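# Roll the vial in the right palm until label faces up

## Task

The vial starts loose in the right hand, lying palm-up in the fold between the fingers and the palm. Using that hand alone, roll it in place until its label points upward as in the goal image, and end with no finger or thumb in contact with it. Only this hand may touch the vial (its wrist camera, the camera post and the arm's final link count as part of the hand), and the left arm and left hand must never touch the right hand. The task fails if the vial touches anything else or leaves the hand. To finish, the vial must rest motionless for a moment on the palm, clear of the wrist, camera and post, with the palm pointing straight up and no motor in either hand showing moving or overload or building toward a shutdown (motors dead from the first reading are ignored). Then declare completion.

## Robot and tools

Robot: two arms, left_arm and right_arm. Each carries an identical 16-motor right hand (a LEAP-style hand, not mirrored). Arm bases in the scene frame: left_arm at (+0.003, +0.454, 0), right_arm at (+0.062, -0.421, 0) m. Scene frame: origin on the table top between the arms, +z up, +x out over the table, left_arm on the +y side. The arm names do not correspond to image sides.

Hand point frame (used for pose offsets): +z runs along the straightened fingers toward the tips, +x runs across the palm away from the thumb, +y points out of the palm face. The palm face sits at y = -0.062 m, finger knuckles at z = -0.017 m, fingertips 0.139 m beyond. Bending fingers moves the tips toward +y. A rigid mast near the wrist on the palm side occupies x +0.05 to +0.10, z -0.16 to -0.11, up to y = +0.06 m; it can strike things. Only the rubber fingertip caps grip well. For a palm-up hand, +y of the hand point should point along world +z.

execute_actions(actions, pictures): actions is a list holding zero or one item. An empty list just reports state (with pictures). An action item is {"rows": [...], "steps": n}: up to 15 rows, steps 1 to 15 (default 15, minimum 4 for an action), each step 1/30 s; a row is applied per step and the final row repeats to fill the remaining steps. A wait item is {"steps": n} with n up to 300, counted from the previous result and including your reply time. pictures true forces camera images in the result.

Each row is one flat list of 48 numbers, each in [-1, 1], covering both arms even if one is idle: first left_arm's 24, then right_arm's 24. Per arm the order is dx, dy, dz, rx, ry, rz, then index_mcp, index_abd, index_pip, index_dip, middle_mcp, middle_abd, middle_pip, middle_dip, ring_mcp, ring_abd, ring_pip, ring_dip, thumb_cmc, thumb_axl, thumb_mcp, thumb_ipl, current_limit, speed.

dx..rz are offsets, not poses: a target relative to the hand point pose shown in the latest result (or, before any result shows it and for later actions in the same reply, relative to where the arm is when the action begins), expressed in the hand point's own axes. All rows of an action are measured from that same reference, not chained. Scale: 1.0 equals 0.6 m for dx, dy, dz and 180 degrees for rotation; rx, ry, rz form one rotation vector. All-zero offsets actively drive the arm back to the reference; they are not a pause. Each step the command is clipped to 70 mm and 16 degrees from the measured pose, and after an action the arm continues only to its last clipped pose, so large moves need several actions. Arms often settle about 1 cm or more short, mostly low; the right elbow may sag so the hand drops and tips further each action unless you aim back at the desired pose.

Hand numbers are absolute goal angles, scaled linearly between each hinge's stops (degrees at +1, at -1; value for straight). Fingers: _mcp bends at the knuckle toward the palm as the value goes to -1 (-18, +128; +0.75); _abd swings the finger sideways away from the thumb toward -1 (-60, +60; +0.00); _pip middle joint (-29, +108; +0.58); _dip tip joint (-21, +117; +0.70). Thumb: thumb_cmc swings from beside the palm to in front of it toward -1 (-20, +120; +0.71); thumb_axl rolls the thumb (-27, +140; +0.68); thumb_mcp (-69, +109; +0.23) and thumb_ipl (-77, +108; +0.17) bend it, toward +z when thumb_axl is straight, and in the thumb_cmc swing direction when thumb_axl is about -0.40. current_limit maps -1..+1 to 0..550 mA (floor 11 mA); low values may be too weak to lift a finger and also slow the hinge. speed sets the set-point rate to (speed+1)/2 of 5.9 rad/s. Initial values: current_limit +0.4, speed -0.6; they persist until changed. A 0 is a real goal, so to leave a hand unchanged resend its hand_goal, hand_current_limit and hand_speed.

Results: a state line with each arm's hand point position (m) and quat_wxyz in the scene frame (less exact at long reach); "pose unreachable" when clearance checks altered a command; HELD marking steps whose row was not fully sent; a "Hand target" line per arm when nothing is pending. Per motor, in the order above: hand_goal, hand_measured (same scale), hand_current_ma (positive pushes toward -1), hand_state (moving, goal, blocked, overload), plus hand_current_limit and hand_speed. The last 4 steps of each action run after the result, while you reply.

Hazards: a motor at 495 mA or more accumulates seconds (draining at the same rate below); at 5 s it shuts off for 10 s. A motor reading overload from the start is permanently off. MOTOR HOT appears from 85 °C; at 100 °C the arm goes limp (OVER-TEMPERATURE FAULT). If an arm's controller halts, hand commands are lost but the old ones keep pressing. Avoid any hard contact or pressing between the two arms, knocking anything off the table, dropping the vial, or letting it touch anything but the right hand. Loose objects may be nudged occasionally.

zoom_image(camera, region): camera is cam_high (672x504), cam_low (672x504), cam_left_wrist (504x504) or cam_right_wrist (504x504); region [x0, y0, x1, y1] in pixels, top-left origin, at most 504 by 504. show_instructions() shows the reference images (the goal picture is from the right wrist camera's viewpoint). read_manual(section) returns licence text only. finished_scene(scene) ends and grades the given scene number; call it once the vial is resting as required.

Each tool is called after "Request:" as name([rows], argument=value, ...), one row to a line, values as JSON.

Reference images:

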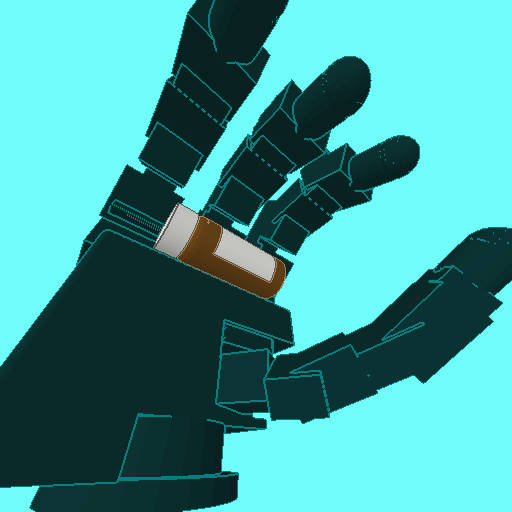

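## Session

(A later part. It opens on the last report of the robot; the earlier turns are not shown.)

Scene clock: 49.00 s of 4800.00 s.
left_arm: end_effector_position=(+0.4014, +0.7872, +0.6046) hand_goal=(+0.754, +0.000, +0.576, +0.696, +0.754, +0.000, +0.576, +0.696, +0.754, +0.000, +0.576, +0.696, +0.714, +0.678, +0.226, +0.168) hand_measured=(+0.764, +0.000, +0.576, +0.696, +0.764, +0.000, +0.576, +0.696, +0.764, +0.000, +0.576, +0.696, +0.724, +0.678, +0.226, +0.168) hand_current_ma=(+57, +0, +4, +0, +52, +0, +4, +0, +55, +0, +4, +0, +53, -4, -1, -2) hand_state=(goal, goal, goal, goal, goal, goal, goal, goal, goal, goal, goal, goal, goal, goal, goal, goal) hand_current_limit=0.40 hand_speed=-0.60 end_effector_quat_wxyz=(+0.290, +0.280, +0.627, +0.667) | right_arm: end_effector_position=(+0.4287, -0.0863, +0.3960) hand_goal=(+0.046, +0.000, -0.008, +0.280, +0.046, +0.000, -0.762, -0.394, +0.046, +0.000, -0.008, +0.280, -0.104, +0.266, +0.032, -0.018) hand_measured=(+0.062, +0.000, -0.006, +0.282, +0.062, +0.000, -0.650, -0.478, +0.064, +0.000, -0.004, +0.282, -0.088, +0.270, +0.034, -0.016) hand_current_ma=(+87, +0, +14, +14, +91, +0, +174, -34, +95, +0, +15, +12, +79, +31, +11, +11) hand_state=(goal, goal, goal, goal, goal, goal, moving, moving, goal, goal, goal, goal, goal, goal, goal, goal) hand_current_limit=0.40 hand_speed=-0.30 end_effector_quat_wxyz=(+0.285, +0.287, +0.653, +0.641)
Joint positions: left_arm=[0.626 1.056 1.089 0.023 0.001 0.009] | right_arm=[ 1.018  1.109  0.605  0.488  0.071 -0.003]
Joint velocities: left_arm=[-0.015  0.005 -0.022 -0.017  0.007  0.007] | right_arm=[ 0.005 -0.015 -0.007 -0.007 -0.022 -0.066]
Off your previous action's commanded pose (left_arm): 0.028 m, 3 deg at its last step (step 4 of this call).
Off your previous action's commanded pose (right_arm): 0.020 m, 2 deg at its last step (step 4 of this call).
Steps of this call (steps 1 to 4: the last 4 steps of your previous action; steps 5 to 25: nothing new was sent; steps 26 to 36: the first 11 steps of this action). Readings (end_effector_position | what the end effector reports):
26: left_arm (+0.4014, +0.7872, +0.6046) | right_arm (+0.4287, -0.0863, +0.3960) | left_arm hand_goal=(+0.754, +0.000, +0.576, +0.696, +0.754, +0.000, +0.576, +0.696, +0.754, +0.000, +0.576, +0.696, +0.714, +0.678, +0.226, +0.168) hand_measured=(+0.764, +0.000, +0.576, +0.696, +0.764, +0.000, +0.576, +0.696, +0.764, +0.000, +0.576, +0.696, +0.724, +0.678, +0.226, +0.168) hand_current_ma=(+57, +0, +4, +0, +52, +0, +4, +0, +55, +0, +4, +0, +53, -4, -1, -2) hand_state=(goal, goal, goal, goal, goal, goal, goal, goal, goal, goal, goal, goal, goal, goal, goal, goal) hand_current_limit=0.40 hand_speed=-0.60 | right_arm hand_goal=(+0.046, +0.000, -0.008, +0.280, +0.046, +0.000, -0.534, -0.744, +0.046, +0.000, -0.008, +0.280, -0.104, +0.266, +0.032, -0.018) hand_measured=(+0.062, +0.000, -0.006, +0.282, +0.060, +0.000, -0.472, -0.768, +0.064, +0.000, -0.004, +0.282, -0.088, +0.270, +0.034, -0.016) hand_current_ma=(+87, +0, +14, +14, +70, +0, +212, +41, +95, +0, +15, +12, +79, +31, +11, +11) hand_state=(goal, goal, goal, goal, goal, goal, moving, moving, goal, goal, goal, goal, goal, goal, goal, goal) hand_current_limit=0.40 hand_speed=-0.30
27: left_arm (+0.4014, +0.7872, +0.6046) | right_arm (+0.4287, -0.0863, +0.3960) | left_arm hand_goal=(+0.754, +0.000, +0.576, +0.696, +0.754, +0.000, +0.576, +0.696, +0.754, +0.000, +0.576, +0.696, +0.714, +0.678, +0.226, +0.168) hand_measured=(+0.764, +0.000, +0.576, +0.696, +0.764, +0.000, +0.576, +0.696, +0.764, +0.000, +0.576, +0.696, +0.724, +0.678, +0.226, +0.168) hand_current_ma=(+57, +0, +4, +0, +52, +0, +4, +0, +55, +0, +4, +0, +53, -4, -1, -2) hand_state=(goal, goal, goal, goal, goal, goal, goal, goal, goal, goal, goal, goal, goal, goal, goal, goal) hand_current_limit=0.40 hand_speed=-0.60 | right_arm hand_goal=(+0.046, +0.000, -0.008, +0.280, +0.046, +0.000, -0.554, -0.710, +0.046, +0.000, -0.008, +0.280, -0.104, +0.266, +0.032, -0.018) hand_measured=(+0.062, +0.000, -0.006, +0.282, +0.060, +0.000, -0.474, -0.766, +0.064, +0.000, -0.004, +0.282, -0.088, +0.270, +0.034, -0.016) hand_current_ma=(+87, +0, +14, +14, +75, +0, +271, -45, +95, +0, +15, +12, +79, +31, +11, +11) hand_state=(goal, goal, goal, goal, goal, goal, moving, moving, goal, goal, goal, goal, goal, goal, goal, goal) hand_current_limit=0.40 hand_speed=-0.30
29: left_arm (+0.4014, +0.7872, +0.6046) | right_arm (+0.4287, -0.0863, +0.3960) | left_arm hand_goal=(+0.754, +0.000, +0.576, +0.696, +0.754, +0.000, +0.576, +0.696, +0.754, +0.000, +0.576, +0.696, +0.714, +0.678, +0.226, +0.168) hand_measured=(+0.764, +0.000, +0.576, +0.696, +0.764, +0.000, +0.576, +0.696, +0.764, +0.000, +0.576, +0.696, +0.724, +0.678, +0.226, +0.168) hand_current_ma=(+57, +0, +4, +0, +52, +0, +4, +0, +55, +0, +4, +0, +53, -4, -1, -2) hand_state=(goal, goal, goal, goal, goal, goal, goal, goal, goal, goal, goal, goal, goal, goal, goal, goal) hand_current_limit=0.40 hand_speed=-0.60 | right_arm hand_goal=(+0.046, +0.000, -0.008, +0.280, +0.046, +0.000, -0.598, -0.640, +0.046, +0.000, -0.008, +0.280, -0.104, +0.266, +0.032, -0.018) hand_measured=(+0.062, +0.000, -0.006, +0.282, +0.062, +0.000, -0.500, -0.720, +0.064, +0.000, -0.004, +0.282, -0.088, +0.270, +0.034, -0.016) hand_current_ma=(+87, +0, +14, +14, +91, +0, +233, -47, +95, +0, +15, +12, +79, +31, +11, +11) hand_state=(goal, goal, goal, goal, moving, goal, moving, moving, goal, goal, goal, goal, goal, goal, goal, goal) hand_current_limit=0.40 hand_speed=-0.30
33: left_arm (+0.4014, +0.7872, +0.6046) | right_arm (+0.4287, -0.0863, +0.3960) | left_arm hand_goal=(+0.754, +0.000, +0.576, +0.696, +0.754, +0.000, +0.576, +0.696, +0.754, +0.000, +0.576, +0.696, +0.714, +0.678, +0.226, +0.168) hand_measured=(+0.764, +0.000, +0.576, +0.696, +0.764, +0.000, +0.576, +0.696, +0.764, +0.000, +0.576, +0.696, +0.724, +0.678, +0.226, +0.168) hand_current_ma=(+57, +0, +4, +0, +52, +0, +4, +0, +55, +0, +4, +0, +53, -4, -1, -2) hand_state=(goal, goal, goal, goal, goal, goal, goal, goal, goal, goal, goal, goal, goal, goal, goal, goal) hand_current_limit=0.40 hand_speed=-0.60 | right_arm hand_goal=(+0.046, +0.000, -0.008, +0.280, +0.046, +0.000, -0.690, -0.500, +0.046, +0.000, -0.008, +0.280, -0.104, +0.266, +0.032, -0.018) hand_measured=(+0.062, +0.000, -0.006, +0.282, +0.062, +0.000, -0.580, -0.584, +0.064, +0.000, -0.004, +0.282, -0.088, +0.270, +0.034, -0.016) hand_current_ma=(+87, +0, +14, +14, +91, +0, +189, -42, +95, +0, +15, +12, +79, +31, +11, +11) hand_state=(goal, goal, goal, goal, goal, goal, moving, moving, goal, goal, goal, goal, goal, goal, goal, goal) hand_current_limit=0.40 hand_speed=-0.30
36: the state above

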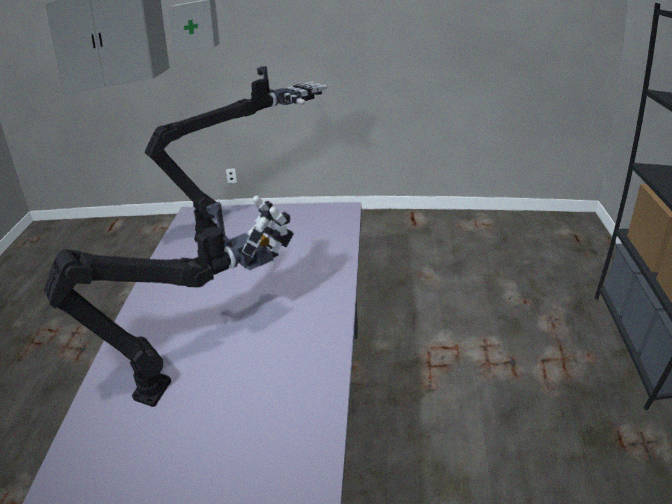

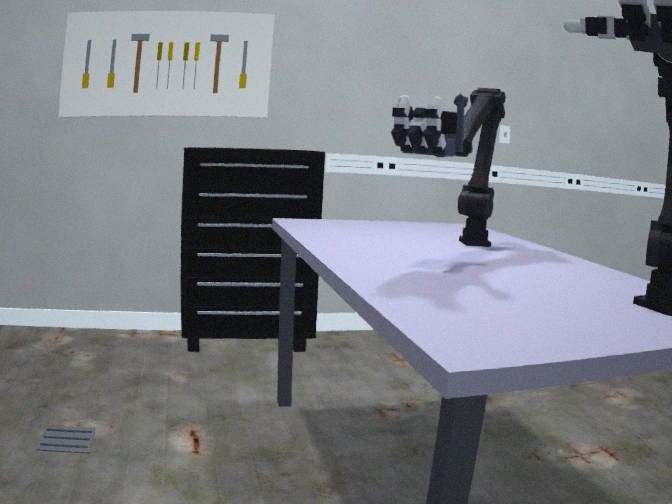

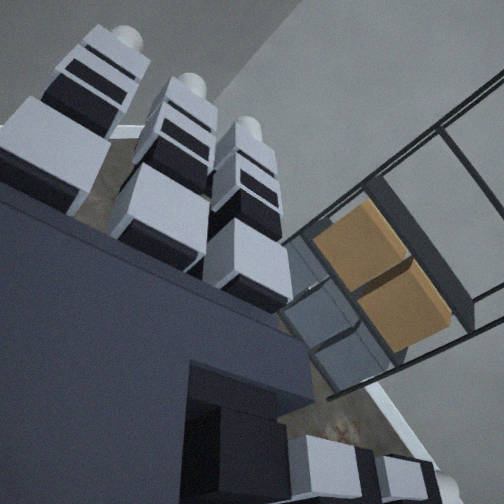

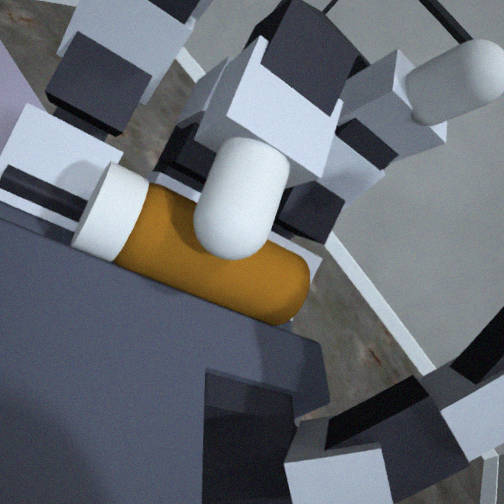

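Request:
execute_actions([
  {"rows": [
[0,0.0463,-0.0099,-0.0164,0,0,0.754,0,0.576,0.696,0.754,0,0.576,0.696,0.754,0,0.576,0.696,0.714,0.678,0.226,0.168,0.4,-0.6,0,0.0334,0.0025,-0.0124,0.0004,0.001,0.046,0,-0.008,0.28,0.046,0,-0.812,-0.325,0.046,0,-0.008,0.28,-0.104,0.266,0.032,-0.018,0.4,-0.3],
[0,0.0463,-0.0099,-0.0164,0,0,0.754,0,0.576,0.696,0.754,0,0.576,0.696,0.754,0,0.576,0.696,0.714,0.678,0.226,0.168,0.4,-0.6,0,0.0334,0.0025,-0.0124,0.0004,0.001,0.046,0,-0.008,0.28,0.046,0,-0.836,-0.29,0.046,0,-0.008,0.28,-0.104,0.266,0.032,-0.018,0.4,-0.3],
[0,0.0463,-0.0099,-0.0164,0,0,0.754,0,0.576,0.696,0.754,0,0.576,0.696,0.754,0,0.576,0.696,0.714,0.678,0.226,0.168,0.4,-0.6,0,0.0334,0.0025,-0.0124,0.0004,0.001,0.046,0,-0.008,0.28,0.046,0,-0.86,-0.255,0.046,0,-0.008,0.28,-0.104,0.266,0.032,-0.018,0.4,-0.3],
[0,0.0463,-0.0099,-0.0164,0,0,0.754,0,0.576,0.696,0.754,0,0.576,0.696,0.754,0,0.576,0.696,0.714,0.678,0.226,0.168,0.4,-0.6,0,0.0334,0.0025,-0.0124,0.0004,0.001,0.046,0,-0.008,0.28,0.046,0,-0.883,-0.22,0.046,0,-0.008,0.28,-0.104,0.266,0.032,-0.018,0.4,-0.3],
[0,0.0463,-0.0099,-0.0164,0,0,0.754,0,0.576,0.696,0.754,0,0.576,0.696,0.754,0,0.576,0.696,0.714,0.678,0.226,0.168,0.4,-0.6,0,0.0334,0.0025,-0.0124,0.0004,0.001,0.046,0,-0.008,0.28,0.046,0,-0.905,-0.185,0.046,0,-0.008,0.28,-0.104,0.266,0.032,-0.018,0.4,-0.3],
[0,0.0463,-0.0099,-0.0164,0,0,0.754,0,0.576,0.696,0.754,0,0.576,0.696,0.754,0,0.576,0.696,0.714,0.678,0.226,0.168,0.4,-0.6,0,0.0334,0.0025,-0.0124,0.0004,0.001,0.046,0,-0.008,0.28,0.046,0,-0.927,-0.15,0.046,0,-0.008,0.28,-0.104,0.266,0.032,-0.018,0.4,-0.3],
[0,0.0463,-0.0099,-0.0164,0,0,0.754,0,0.576,0.696,0.754,0,0.576,0.696,0.754,0,0.576,0.696,0.714,0.678,0.226,0.168,0.4,-0.6,0,0.0334,0.0025,-0.0124,0.0004,0.001,0.046,0,-0.008,0.28,0.046,0,-0.948,-0.115,0.046,0,-0.008,0.28,-0.104,0.266,0.032,-0.018,0.4,-0.3],
[0,0.0463,-0.0099,-0.0164,0,0,0.754,0,0.576,0.696,0.754,0,0.576,0.696,0.754,0,0.576,0.696,0.714,0.678,0.226,0.168,0.4,-0.6,0,0.0334,0.0025,-0.0124,0.0004,0.001,0.046,0,-0.008,0.28,0.046,0,-0.969,-0.08,0.046,0,-0.008,0.28,-0.104,0.266,0.032,-0.018,0.4,-0.3],
[0,0.0463,-0.0099,-0.0164,0,0,0.754,0,0.576,0.696,0.754,0,0.576,0.696,0.754,0,0.576,0.696,0.714,0.678,0.226,0.168,0.4,-0.6,0,0.0334,0.0025,-0.0124,0.0004,0.001,0.046,0,-0.008,0.28,0.046,0,-0.99,-0.04,0.046,0,-0.008,0.28,-0.104,0.266,0.032,-0.018,0.4,-0.3]
], "steps": 14},
], pictures=true)

Scene clock: 50.63 s of 4800.00 s.
left_arm: end_effector_position=(+0.4014, +0.7872, +0.6046) hand_goal=(+0.754, +0.000, +0.576, +0.696, +0.754, +0.000, +0.576, +0.696, +0.754, +0.000, +0.576, +0.696, +0.714, +0.678, +0.226, +0.168) hand_measured=(+0.764, +0.000, +0.576, +0.696, +0.764, +0.000, +0.576, +0.696, +0.764, +0.000, +0.576, +0.696, +0.724, +0.678, +0.226, +0.168) hand_current_ma=(+57, +0, +4, +0, +52, +0, +4, +0, +55, +0, +4, +0, +53, -4, -1, -2) hand_state=(goal, goal, goal, goal, goal, goal, goal, goal, goal, goal, goal, goal, goal, goal, goal, goal) hand_current_limit=0.40 hand_speed=-0.60 end_effector_quat_wxyz=(+0.290, +0.280, +0.627, +0.667) | right_arm: end_effector_position=(+0.4287, -0.0863, +0.3960) hand_goal=(+0.046, +0.000, -0.008, +0.280, +0.046, +0.000, -0.990, -0.040, +0.046, +0.000, -0.008, +0.280, -0.104, +0.266, +0.032, -0.018) hand_measured=(+0.062, +0.000, -0.006, +0.282, +0.062, +0.000, -0.920, -0.092, +0.064, +0.000, -0.004, +0.282, -0.088, +0.270, +0.034, -0.016) hand_current_ma=(+87, +0, +14, +14, +91, +0, +199, -38, +95, +0, +15, +12, +79, +31, +11, +11) hand_state=(goal, goal, goal, goal, goal, goal, moving, moving, goal, goal, goal, goal, goal, goal, goal, goal) hand_current_limit=0.40 hand_speed=-0.30 end_effector_quat_wxyz=(+0.285, +0.287, +0.653, +0.641)
Joint positions: left_arm=[0.626 1.056 1.089 0.023 0.001 0.009] | right_arm=[ 1.018  1.109  0.605  0.488  0.071 -0.003]
Joint velocities: left_arm=[-0.015 -0.005 -0.017  0.002 -0.037 -0.037] | right_arm=[-0.005  0.005  0.002 -0.002 -0.051 -0.037]
Off your previous action's commanded pose (left_arm): 0.028 m, 3 deg at its last step (step 4 of this call).
Off your previous action's commanded pose (right_arm): 0.020 m, 2 deg at its last step (step 4 of this call).
Steps of this call (steps 1 to 4: the last 4 steps of your previous action; steps 5 to 39: nothing new was sent; steps 40 to 49: the first 10 steps of this action). Readings (end_effector_position | what the end effector reports):
40: left_arm (+0.4014, +0.7872, +0.6046) | right_arm (+0.4287, -0.0863, +0.3960) | left_arm hand_goal=(+0.754, +0.000, +0.576, +0.696, +0.754, +0.000, +0.576, +0.696, +0.754, +0.000, +0.576, +0.696, +0.714, +0.678, +0.226, +0.168) hand_measured=(+0.764, +0.000, +0.576, +0.696, +0.764, +0.000, +0.576, +0.696, +0.764, +0.000, +0.576, +0.696, +0.724, +0.678, +0.226, +0.168) hand_current_ma=(+57, +0, +4, +0, +52, +0, +4, +0, +55, +0, +4, +0, +53, -4, -1, -2) hand_state=(goal, goal, goal, goal, goal, goal, goal, goal, goal, goal, goal, goal, goal, goal, goal, goal) hand_current_limit=0.40 hand_speed=-0.60 | right_arm hand_goal=(+0.046, +0.000, -0.008, +0.280, +0.046, +0.000, -0.812, -0.324, +0.046, +0.000, -0.008, +0.280, -0.104, +0.266, +0.032, -0.018) hand_measured=(+0.062, +0.000, -0.006, +0.282, +0.062, +0.000, -0.742, -0.352, +0.064, +0.000, -0.004, +0.282, -0.088, +0.270, +0.034, -0.016) hand_current_ma=(+87, +0, +14, +14, +91, +0, +231, +44, +95, +0, +15, +12, +79, +31, +11, +11) hand_state=(goal, goal, goal, goal, goal, goal, moving, moving, goal, goal, goal, goal, goal, goal, goal, goal) hand_current_limit=0.40 hand_speed=-0.30
41: left_arm (+0.4014, +0.7872, +0.6046) | right_arm (+0.4287, -0.0863, +0.3960) | left_arm hand_goal=(+0.754, +0.000, +0.576, +0.696, +0.754, +0.000, +0.576, +0.696, +0.754, +0.000, +0.576, +0.696, +0.714, +0.678, +0.226, +0.168) hand_measured=(+0.764, +0.000, +0.576, +0.696, +0.764, +0.000, +0.576, +0.696, +0.764, +0.000, +0.576, +0.696, +0.724, +0.678, +0.226, +0.168) hand_current_ma=(+57, +0, +4, +0, +52, +0, +4, +0, +55, +0, +4, +0, +53, -4, -1, -2) hand_state=(goal, goal, goal, goal, goal, goal, goal, goal, goal, goal, goal, goal, goal, goal, goal, goal) hand_current_limit=0.40 hand_speed=-0.60 | right_arm hand_goal=(+0.046, +0.000, -0.008, +0.280, +0.046, +0.000, -0.836, -0.290, +0.046, +0.000, -0.008, +0.280, -0.104, +0.266, +0.032, -0.018) hand_measured=(+0.062, +0.000, -0.006, +0.282, +0.062, +0.000, -0.744, -0.348, +0.064, +0.000, -0.004, +0.282, -0.088, +0.270, +0.034, -0.016) hand_current_ma=(+87, +0, +14, +14, +91, +0, +290, -47, +95, +0, +15, +12, +79, +31, +11, +11) hand_state=(goal, goal, goal, goal, goal, goal, moving, moving, goal, goal, goal, goal, goal, goal, goal, goal) hand_current_limit=0.40 hand_speed=-0.30
43: left_arm (+0.4014, +0.7872, +0.6046) | right_arm (+0.4287, -0.0863, +0.3960) | left_arm hand_goal=(+0.754, +0.000, +0.576, +0.696, +0.754, +0.000, +0.576, +0.696, +0.754, +0.000, +0.576, +0.696, +0.714, +0.678, +0.226, +0.168) hand_measured=(+0.764, +0.000, +0.576, +0.696, +0.764, +0.000, +0.576, +0.696, +0.764, +0.000, +0.576, +0.696, +0.724, +0.678, +0.226, +0.168) hand_current_ma=(+57, +0, +4, +0, +52, +0, +4, +0, +55, +0, +4, +0, +53, -4, -1, -2) hand_state=(goal, goal, goal, goal, goal, goal, goal, goal, goal, goal, goal, goal, goal, goal, goal, goal) hand_current_limit=0.40 hand_speed=-0.60 | right_arm hand_goal=(+0.046, +0.000, -0.008, +0.280, +0.046, +0.000, -0.882, -0.220, +0.046, +0.000, -0.008, +0.280, -0.104, +0.266, +0.032, -0.018) hand_measured=(+0.062, +0.000, -0.006, +0.282, +0.062, +0.000, -0.780, -0.298, +0.064, +0.000, -0.004, +0.282, -0.088, +0.270, +0.034, -0.016) hand_current_ma=(+87, +0, +14, +14, +91, +0, +174, -36, +95, +0, +15, +12, +79, +31, +11, +11) hand_state=(goal, goal, goal, goal, goal, goal, moving, moving, goal, goal, goal, goal, goal, goal, goal, goal) hand_current_limit=0.40 hand_speed=-0.30
47: left_arm (+0.4014, +0.7872, +0.6046) | right_arm (+0.4287, -0.0863, +0.3960) | left_arm hand_goal=(+0.754, +0.000, +0.576, +0.696, +0.754, +0.000, +0.576, +0.696, +0.754, +0.000, +0.576, +0.696, +0.714, +0.678, +0.226, +0.168) hand_measured=(+0.764, +0.000, +0.576, +0.696, +0.764, +0.000, +0.576, +0.696, +0.764, +0.000, +0.576, +0.696, +0.724, +0.678, +0.226, +0.168) hand_current_ma=(+57, +0, +4, +0, +52, +0, +4, +0, +55, +0, +4, +0, +53, -4, -1, -2) hand_state=(goal, goal, goal, goal, goal, goal, goal, goal, goal, goal, goal, goal, goal, goal, goal, goal) hand_current_limit=0.40 hand_speed=-0.60 | right_arm hand_goal=(+0.046, +0.000, -0.008, +0.280, +0.046, +0.000, -0.968, -0.080, +0.046, +0.000, -0.008, +0.280, -0.104, +0.266, +0.032, -0.018) hand_measured=(+0.062, +0.000, -0.006, +0.282, +0.062, +0.000, -0.876, -0.162, +0.064, +0.000, -0.004, +0.282, -0.088, +0.270, +0.034, -0.016) hand_current_ma=(+87, +0, +14, +14, +91, +0, +191, -29, +95, +0, +15, +12, +79, +31, +11, +11) hand_state=(goal, goal, goal, goal, goal, goal, moving, moving, goal, goal, goal, goal, goal, goal, goal, goal) hand_current_limit=0.40 hand_speed=-0.30
49: the state above

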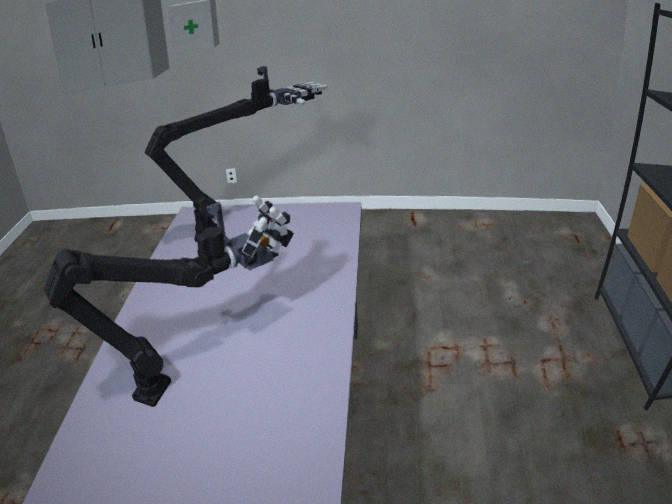

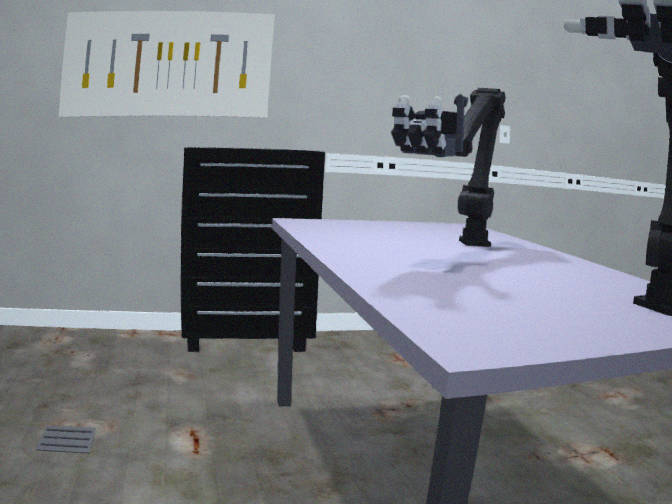

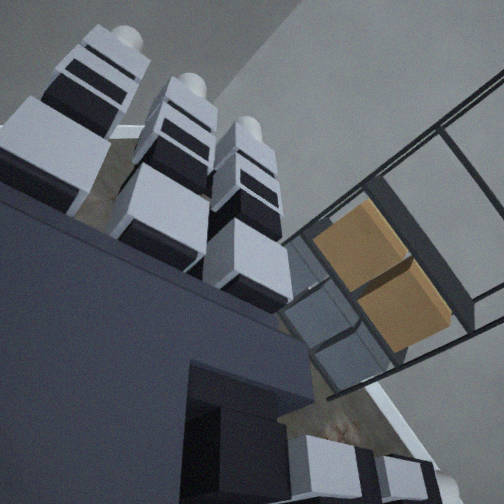

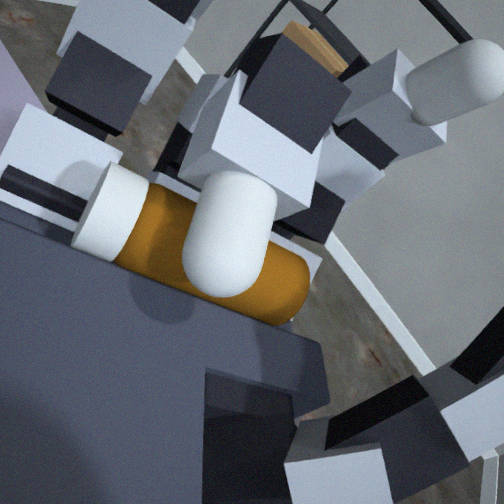

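Request:
execute_actions([
  {"rows": [
[0,0.0463,-0.0099,-0.0164,0,0,0.754,0,0.576,0.696,0.754,0,0.576,0.696,0.754,0,0.576,0.696,0.714,0.678,0.226,0.168,0.4,-0.6,0,0.0334,0.0025,-0.0124,0.0004,0.001,0.046,0,-0.008,0.28,0.046,0,-0.39,-0.04,0.046,0,-0.008,0.28,-0.104,0.266,0.032,-0.018,0.75,-0.2],
[0,0.0463,-0.0099,-0.0164,0,0,0.754,0,0.576,0.696,0.754,0,0.576,0.696,0.754,0,0.576,0.696,0.714,0.678,0.226,0.168,0.4,-0.6,0,0.0334,0.0025,-0.0124,0.0004,0.001,0.046,0,-0.008,0.28,0.046,0,-0.39,-0.04,0.046,0,-0.008,0.28,-0.104,0.266,0.032,-0.018,0.75,-0.2],
[0,0.0463,-0.0099,-0.0164,0,0,0.754,0,0.576,0.696,0.754,0,0.576,0.696,0.754,0,0.576,0.696,0.714,0.678,0.226,0.168,0.4,-0.6,0,0.0334,0.0025,-0.0124,0.0004,0.001,0.046,0,-0.008,0.28,0.046,0,-0.39,-0.8,0.046,0,-0.008,0.28,-0.104,0.266,0.032,-0.018,0.75,-0.2]
], "steps": 15},
], pictures=true)

Scene clock: 51.40 s of 4800.00 s.
left_arm: end_effector_position=(+0.4014, +0.7872, +0.6046) hand_goal=(+0.754, +0.000, +0.576, +0.696, +0.754, +0.000, +0.576, +0.696, +0.754, +0.000, +0.576, +0.696, +0.714, +0.678, +0.226, +0.168) hand_measured=(+0.764, +0.000, +0.576, +0.696, +0.764, +0.000, +0.576, +0.696, +0.764, +0.000, +0.576, +0.696, +0.724, +0.678, +0.226, +0.168) hand_current_ma=(+57, +0, +4, +0, +52, +0, +4, +0, +55, +0, +4, +0, +53, -4, -1, -2) hand_state=(goal, goal, goal, goal, goal, goal, goal, goal, goal, goal, goal, goal, goal, goal, goal, goal) hand_current_limit=0.40 hand_speed=-0.60 end_effector_quat_wxyz=(+0.290, +0.280, +0.627, +0.667) | right_arm: end_effector_position=(+0.4287, -0.0863, +0.3960) hand_goal=(+0.046, +0.000, -0.008, +0.280, +0.046, +0.000, -0.390, -0.800, +0.046, +0.000, -0.008, +0.280, -0.104, +0.266, +0.032, -0.018) hand_measured=(+0.062, +0.000, -0.006, +0.282, +0.058, +0.000, -0.574, -0.356, +0.064, +0.000, -0.004, +0.282, -0.088, +0.270, +0.034, -0.016) hand_current_ma=(+87, +0, +14, +14, +62, +0, -95, +71, +95, +0, +15, +12, +79, +31, +11, +11) hand_state=(goal, goal, goal, goal, goal, goal, moving, moving, goal, goal, goal, goal, goal, goal, goal, goal) hand_current_limit=0.75 hand_speed=-0.20 end_effector_quat_wxyz=(+0.285, +0.287, +0.653, +0.641)
Joint positions: left_arm=[0.626 1.056 1.089 0.023 0.001 0.009] | right_arm=[ 1.018  1.109  0.605  0.488  0.071 -0.003]
Joint velocities: left_arm=[-0.005 -0.005 -0.002  0.002 -0.007 -0.007] | right_arm=[ 0.015 -0.005  0.007 -0.002  0.022  0.007]
Off your previous action's commanded pose (left_arm): 0.028 m, 3 deg at its last step (step 4 of this call).
Off your previous action's commanded pose (right_arm): 0.020 m, 2 deg at its last step (step 4 of this call).
Steps of this call (steps 1 to 4: the last 4 steps of your previous action; steps 5 to 12: nothing new was sent; steps 13 to 23: the first 11 steps of this action). Readings (end_effector_position | what the end effector reports):
13: left_arm (+0.4014, +0.7872, +0.6046) | right_arm (+0.4287, -0.0863, +0.3960) | left_arm hand_goal=(+0.754, +0.000, +0.576, +0.696, +0.754, +0.000, +0.576, +0.696, +0.754, +0.000, +0.576, +0.696, +0.714, +0.678, +0.226, +0.168) hand_measured=(+0.764, +0.000, +0.576, +0.696, +0.764, +0.000, +0.576, +0.696, +0.764, +0.000, +0.576, +0.696, +0.724, +0.678, +0.226, +0.168) hand_current_ma=(+57, +0, +4, +0, +52, +0, +4, +0, +55, +0, +4, +0, +53, -4, -1, -2) hand_state=(goal, goal, goal, goal, goal, goal, goal, goal, goal, goal, goal, goal, goal, goal, goal, goal) hand_current_limit=0.40 hand_speed=-0.60 | right_arm hand_goal=(+0.046, +0.000, -0.008, +0.280, +0.046, +0.000, -0.390, -0.040, +0.046, +0.000, -0.008, +0.280, -0.104, +0.266, +0.032, -0.018) hand_measured=(+0.062, +0.000, -0.006, +0.282, +0.062, +0.000, -0.954, -0.036, +0.064, +0.000, -0.004, +0.282, -0.088, +0.270, +0.034, -0.016) hand_current_ma=(+87, +0, +14, +14, +91, +0, +181, +23, +95, +0, +15, +12, +79, +31, +11, +11) hand_state=(goal, goal, goal, goal, goal, goal, moving, goal, goal, goal, goal, goal, goal, goal, goal, goal) hand_current_limit=0.75 hand_speed=-0.20
14: left_arm (+0.4014, +0.7872, +0.6046) | right_arm (+0.4287, -0.0863, +0.3960) | left_arm hand_goal=(+0.754, +0.000, +0.576, +0.696, +0.754, +0.000, +0.576, +0.696, +0.754, +0.000, +0.576, +0.696, +0.714, +0.678, +0.226, +0.168) hand_measured=(+0.764, +0.000, +0.576, +0.696, +0.764, +0.000, +0.576, +0.696, +0.764, +0.000, +0.576, +0.696, +0.724, +0.678, +0.226, +0.168) hand_current_ma=(+57, +0, +4, +0, +52, +0, +4, +0, +55, +0, +4, +0, +53, -4, -1, -2) hand_state=(goal, goal, goal, goal, goal, goal, goal, goal, goal, goal, goal, goal, goal, goal, goal, goal) hand_current_limit=0.40 hand_speed=-0.60 | right_arm hand_goal=(+0.046, +0.000, -0.008, +0.280, +0.046, +0.000, -0.390, -0.040, +0.046, +0.000, -0.008, +0.280, -0.104, +0.266, +0.032, -0.018) hand_measured=(+0.062, +0.000, -0.006, +0.282, +0.062, +0.000, -0.952, -0.036, +0.064, +0.000, -0.004, +0.282, -0.088, +0.270, +0.034, -0.016) hand_current_ma=(+87, +0, +14, +14, +91, +0, -67, +23, +95, +0, +15, +12, +79, +31, +11, +11) hand_state=(goal, goal, goal, goal, goal, goal, moving, goal, goal, goal, goal, goal, goal, goal, goal, goal) hand_current_limit=0.75 hand_speed=-0.20
16: left_arm (+0.4014, +0.7872, +0.6046) | right_arm (+0.4287, -0.0863, +0.3960) | left_arm hand_goal=(+0.754, +0.000, +0.576, +0.696, +0.754, +0.000, +0.576, +0.696, +0.754, +0.000, +0.576, +0.696, +0.714, +0.678, +0.226, +0.168) hand_measured=(+0.764, +0.000, +0.576, +0.696, +0.764, +0.000, +0.576, +0.696, +0.764, +0.000, +0.576, +0.696, +0.724, +0.678, +0.226, +0.168) hand_current_ma=(+57, +0, +4, +0, +52, +0, +4, +0, +55, +0, +4, +0, +53, -4, -1, -2) hand_state=(goal, goal, goal, goal, goal, goal, goal, goal, goal, goal, goal, goal, goal, goal, goal, goal) hand_current_limit=0.40 hand_speed=-0.60 | right_arm hand_goal=(+0.046, +0.000, -0.008, +0.280, +0.046, +0.000, -0.390, -0.800, +0.046, +0.000, -0.008, +0.280, -0.104, +0.266, +0.032, -0.018) hand_measured=(+0.062, +0.000, -0.006, +0.282, +0.058, +0.000, -0.884, -0.042, +0.064, +0.000, -0.004, +0.282, -0.088, +0.270, +0.034, -0.016) hand_current_ma=(+87, +0, +14, +14, +60, +0, -60, +175, +95, +0, +15, +12, +79, +31, +11, +11) hand_state=(goal, goal, goal, goal, moving, goal, moving, moving, goal, goal, goal, goal, goal, goal, goal, goal) hand_current_limit=0.75 hand_speed=-0.20
20: left_arm (+0.4014, +0.7872, +0.6046) | right_arm (+0.4287, -0.0863, +0.3960) | left_arm hand_goal=(+0.754, +0.000, +0.576, +0.696, +0.754, +0.000, +0.576, +0.696, +0.754, +0.000, +0.576, +0.696, +0.714, +0.678, +0.226, +0.168) hand_measured=(+0.764, +0.000, +0.576, +0.696, +0.764, +0.000, +0.576, +0.696, +0.764, +0.000, +0.576, +0.696, +0.724, +0.678, +0.226, +0.168) hand_current_ma=(+57, +0, +4, +0, +52, +0, +4, +0, +55, +0, +4, +0, +53, -4, -1, -2) hand_state=(goal, goal, goal, goal, goal, goal, goal, goal, goal, goal, goal, goal, goal, goal, goal, goal) hand_current_limit=0.40 hand_speed=-0.60 | right_arm hand_goal=(+0.046, +0.000, -0.008, +0.280, +0.046, +0.000, -0.390, -0.800, +0.046, +0.000, -0.008, +0.280, -0.104, +0.266, +0.032, -0.018) hand_measured=(+0.062, +0.000, -0.006, +0.282, +0.058, +0.000, -0.708, -0.214, +0.064, +0.000, -0.004, +0.282, -0.088, +0.270, +0.034, -0.016) hand_current_ma=(+87, +0, +14, +14, +61, +0, -82, +92, +95, +0, +15, +12, +79, +31, +11, +11) hand_state=(goal, goal, goal, goal, goal, goal, moving, moving, goal, goal, goal, goal, goal, goal, goal, goal) hand_current_limit=0.75 hand_speed=-0.20
23: the state above

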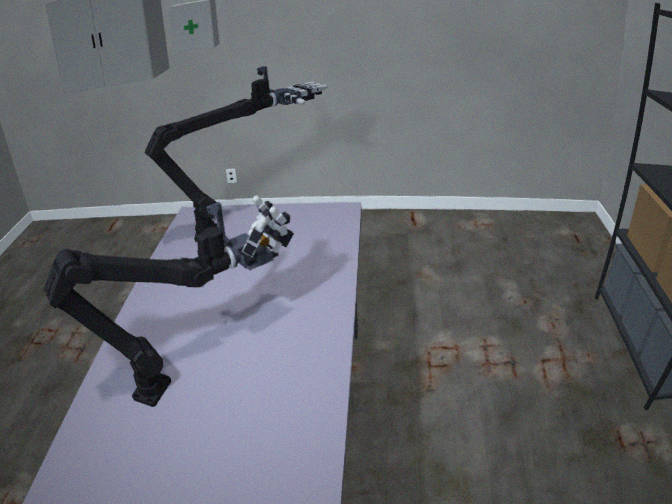

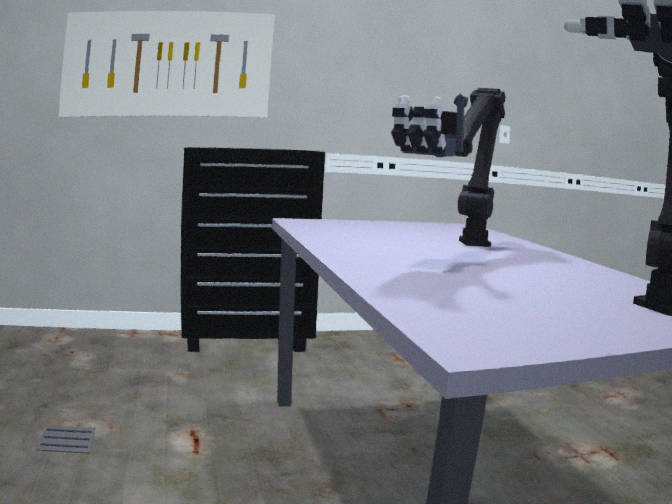

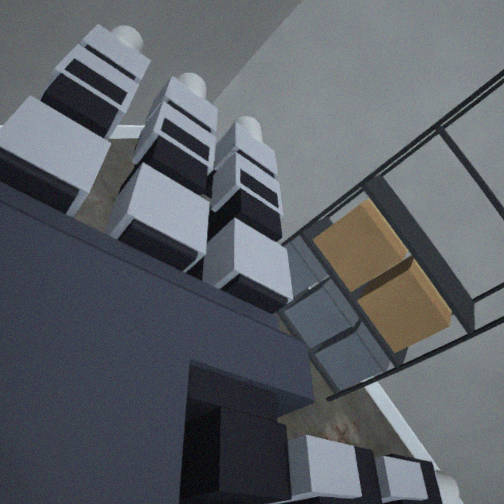

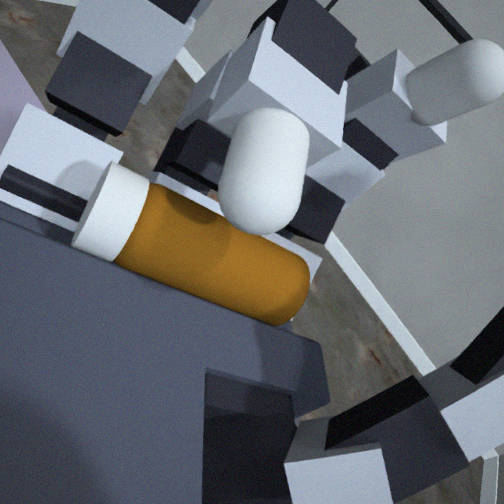

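Request:
execute_actions(actions=[])

Scene clock: 52.10 s of 4800.00 s.
left_arm: end_effector_position=(+0.4014, +0.7872, +0.6046) hand_goal=(+0.754, +0.000, +0.576, +0.696, +0.754, +0.000, +0.576, +0.696, +0.754, +0.000, +0.576, +0.696, +0.714, +0.678, +0.226, +0.168) hand_measured=(+0.764, +0.000, +0.576, +0.696, +0.764, +0.000, +0.576, +0.696, +0.764, +0.000, +0.576, +0.696, +0.724, +0.678, +0.226, +0.168) hand_current_ma=(+57, +0, +4, +0, +52, +0, +4, +0, +55, +0, +4, +0, +53, -4, -1, -2) hand_state=(goal, goal, goal, goal, goal, goal, goal, goal, goal, goal, goal, goal, goal, goal, goal, goal) hand_current_limit=0.40 hand_speed=-0.60 end_effector_quat_wxyz=(+0.290, +0.280, +0.627, +0.667) | right_arm: end_effector_position=(+0.4287, -0.0863, +0.3960) hand_goal=(+0.046, +0.000, -0.008, +0.280, +0.046, +0.000, -0.390, -0.800, +0.046, +0.000, -0.008, +0.280, -0.104, +0.266, +0.032, -0.018) hand_measured=(+0.062, +0.000, -0.006, +0.282, +0.058, +0.000, -0.396, -0.798, +0.064, +0.000, -0.004, +0.282, -0.088, +0.270, +0.034, -0.016) hand_current_ma=(+87, +0, +14, +14, +61, +0, -28, +12, +95, +0, +15, +12, +79, +31, +11, +11) hand_state=(goal, goal, goal, goal, goal, goal, goal, goal, goal, goal, goal, goal, goal, goal, goal, goal) hand_current_limit=0.75 hand_speed=-0.20 end_effector_quat_wxyz=(+0.285, +0.287, +0.653, +0.641)
Joint positions: left_arm=[0.626 1.056 1.089 0.023 0.001 0.009] | right_arm=[ 1.018  1.109  0.605  0.488  0.071 -0.003]
Joint velocities: left_arm=[-0.005 -0.015 -0.017 -0.027 -0.007 -0.007] | right_arm=[ 0.015 -0.005 -0.007  0.007 -0.051 -0.007]
Hand target (left_arm): +0.395, +0.782, +0.631; +0.296, +0.272, +0.610, +0.683
Hand target (right_arm): +0.430, -0.086, +0.416; +0.289, +0.282, +0.640, +0.654
Off the commanded pose (left_arm): 0.028 m, 3 deg.
Off the commanded pose (right_arm): 0.020 m, 2 deg.
Kept back: nothing.
Steps of this call (steps 1 to 4: the last 4 steps of your previous action; steps 5 to 21: nothing new was sent). Readings (end_effector_position | what the end effector reports):
1: left_arm (+0.4014, +0.7872, +0.6046) | right_arm (+0.4287, -0.0863, +0.3960) | left_arm hand_goal=(+0.754, +0.000, +0.576, +0.696, +0.754, +0.000, +0.576, +0.696, +0.754, +0.000, +0.576, +0.696, +0.714, +0.678, +0.226, +0.168) hand_measured=(+0.764, +0.000, +0.576, +0.696, +0.764, +0.000, +0.576, +0.696, +0.764, +0.000, +0.576, +0.696, +0.724, +0.678, +0.226, +0.168) hand_current_ma=(+57, +0, +4, +0, +52, +0, +4, +0, +55, +0, +4, +0, +53, -4, -1, -2) hand_state=(goal, goal, goal, goal, goal, goal, goal, goal, goal, goal, goal, goal, goal, goal, goal, goal) hand_current_limit=0.40 hand_speed=-0.60 | right_arm hand_goal=(+0.046, +0.000, -0.008, +0.280, +0.046, +0.000, -0.390, -0.800, +0.046, +0.000, -0.008, +0.280, -0.104, +0.266, +0.032, -0.018) hand_measured=(+0.062, +0.000, -0.006, +0.282, +0.058, +0.000, -0.528, -0.402, +0.064, +0.000, -0.004, +0.282, -0.088, +0.270, +0.034, -0.016) hand_current_ma=(+87, +0, +14, +14, +61, +0, -86, +81, +95, +0, +15, +12, +79, +31, +11, +11) hand_state=(goal, goal, goal, goal, goal, goal, moving, moving, goal, goal, goal, goal, goal, goal, goal, goal) hand_current_limit=0.75 hand_speed=-0.20
2: left_arm (+0.4014, +0.7872, +0.6046) | right_arm (+0.4287, -0.0863, +0.3960) | left_arm hand_goal=(+0.754, +0.000, +0.576, +0.696, +0.754, +0.000, +0.576, +0.696, +0.754, +0.000, +0.576, +0.696, +0.714, +0.678, +0.226, +0.168) hand_measured=(+0.764, +0.000, +0.576, +0.696, +0.764, +0.000, +0.576, +0.696, +0.764, +0.000, +0.576, +0.696, +0.724, +0.678, +0.226, +0.168) hand_current_ma=(+57, +0, +4, +0, +52, +0, +4, +0, +55, +0, +4, +0, +53, -4, -1, -2) hand_state=(goal, goal, goal, goal, goal, goal, goal, goal, goal, goal, goal, goal, goal, goal, goal, goal) hand_current_limit=0.40 hand_speed=-0.60 | right_arm hand_goal=(+0.046, +0.000, -0.008, +0.280, +0.046, +0.000, -0.390, -0.800, +0.046, +0.000, -0.008, +0.280, -0.104, +0.266, +0.032, -0.018) hand_measured=(+0.062, +0.000, -0.006, +0.282, +0.058, +0.000, -0.482, -0.450, +0.064, +0.000, -0.004, +0.282, -0.088, +0.270, +0.034, -0.016) hand_current_ma=(+87, +0, +14, +14, +61, +0, -90, +74, +95, +0, +15, +12, +79, +31, +11, +11) hand_state=(goal, goal, goal, goal, goal, goal, moving, moving, goal, goal, goal, goal, goal, goal, goal, goal) hand_current_limit=0.75 hand_speed=-0.20
4: left_arm (+0.4014, +0.7872, +0.6046) | right_arm (+0.4287, -0.0863, +0.3960) | left_arm hand_goal=(+0.754, +0.000, +0.576, +0.696, +0.754, +0.000, +0.576, +0.696, +0.754, +0.000, +0.576, +0.696, +0.714, +0.678, +0.226, +0.168) hand_measured=(+0.764, +0.000, +0.576, +0.696, +0.764, +0.000, +0.576, +0.696, +0.764, +0.000, +0.576, +0.696, +0.724, +0.678, +0.226, +0.168) hand_current_ma=(+57, +0, +4, +0, +52, +0, +4, +0, +55, +0, +4, +0, +53, -4, -1, -2) hand_state=(goal, goal, goal, goal, goal, goal, goal, goal, goal, goal, goal, goal, goal, goal, goal, goal) hand_current_limit=0.40 hand_speed=-0.60 | right_arm hand_goal=(+0.046, +0.000, -0.008, +0.280, +0.046, +0.000, -0.390, -0.800, +0.046, +0.000, -0.008, +0.280, -0.104, +0.266, +0.032, -0.018) hand_measured=(+0.062, +0.000, -0.006, +0.282, +0.058, +0.000, -0.410, -0.544, +0.064, +0.000, -0.004, +0.282, -0.088, +0.270, +0.034, -0.016) hand_current_ma=(+87, +0, +14, +14, +61, +0, +7, +75, +95, +0, +15, +12, +79, +31, +11, +11) hand_state=(goal, goal, goal, goal, goal, goal, moving, moving, goal, goal, goal, goal, goal, goal, goal, goal) hand_current_limit=0.75 hand_speed=-0.20
8: left_arm (+0.4014, +0.7872, +0.6046) | right_arm (+0.4287, -0.0863, +0.3960) | left_arm hand_goal=(+0.754, +0.000, +0.576, +0.696, +0.754, +0.000, +0.576, +0.696, +0.754, +0.000, +0.576, +0.696, +0.714, +0.678, +0.226, +0.168) hand_measured=(+0.764, +0.000, +0.576, +0.696, +0.764, +0.000, +0.576, +0.696, +0.764, +0.000, +0.576, +0.696, +0.724, +0.678, +0.226, +0.168) hand_current_ma=(+57, +0, +4, +0, +52, +0, +4, +0, +55, +0, +4, +0, +53, -4, -1, -2) hand_state=(goal, goal, goal, goal, goal, goal, goal, goal, goal, goal, goal, goal, goal, goal, goal, goal) hand_current_limit=0.40 hand_speed=-0.60 | right_arm hand_goal=(+0.046, +0.000, -0.008, +0.280, +0.046, +0.000, -0.390, -0.800, +0.046, +0.000, -0.008, +0.280, -0.104, +0.266, +0.032, -0.018) hand_measured=(+0.062, +0.000, -0.006, +0.282, +0.058, +0.000, -0.396, -0.732, +0.064, +0.000, -0.004, +0.282, -0.088, +0.270, +0.034, -0.016) hand_current_ma=(+87, +0, +14, +14, +61, +0, -28, +68, +95, +0, +15, +12, +79, +31, +11, +11) hand_state=(goal, goal, goal, goal, goal, goal, goal, moving, goal, goal, goal, goal, goal, goal, goal, goal) hand_current_limit=0.75 hand_speed=-0.20
21: the state above

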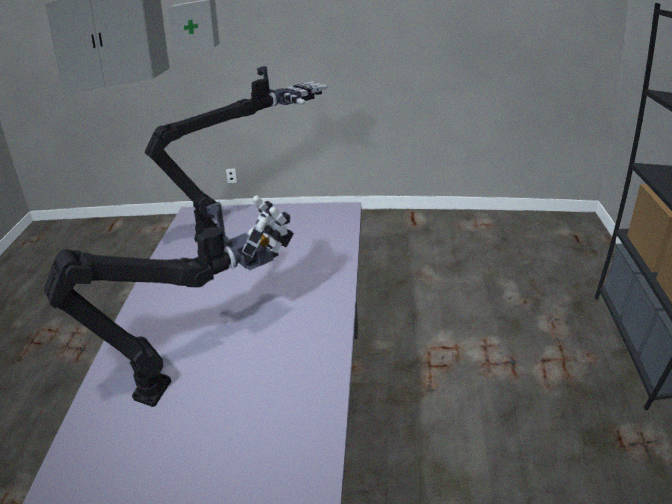

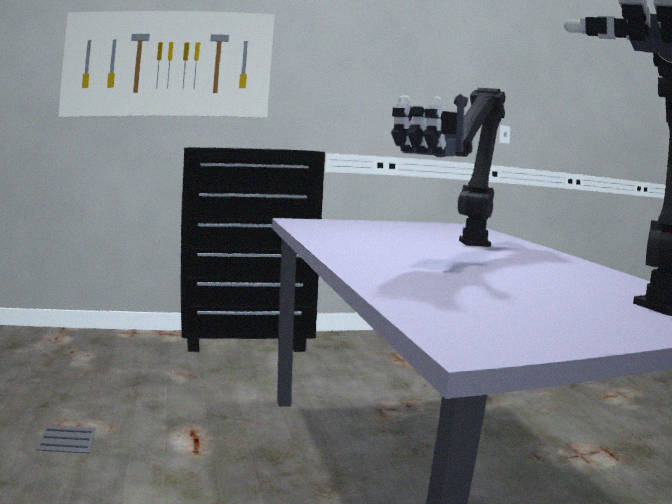

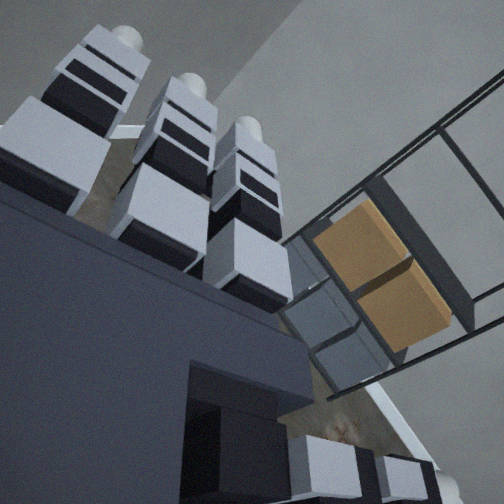

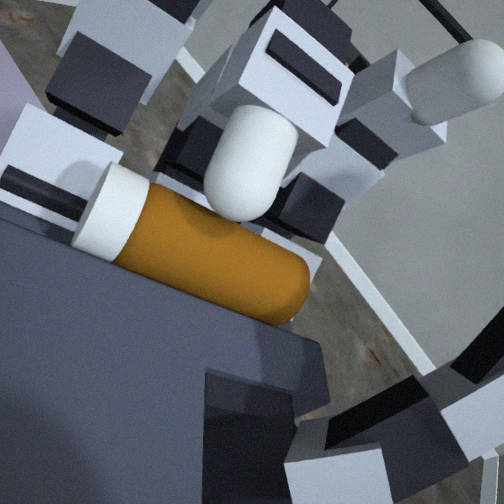

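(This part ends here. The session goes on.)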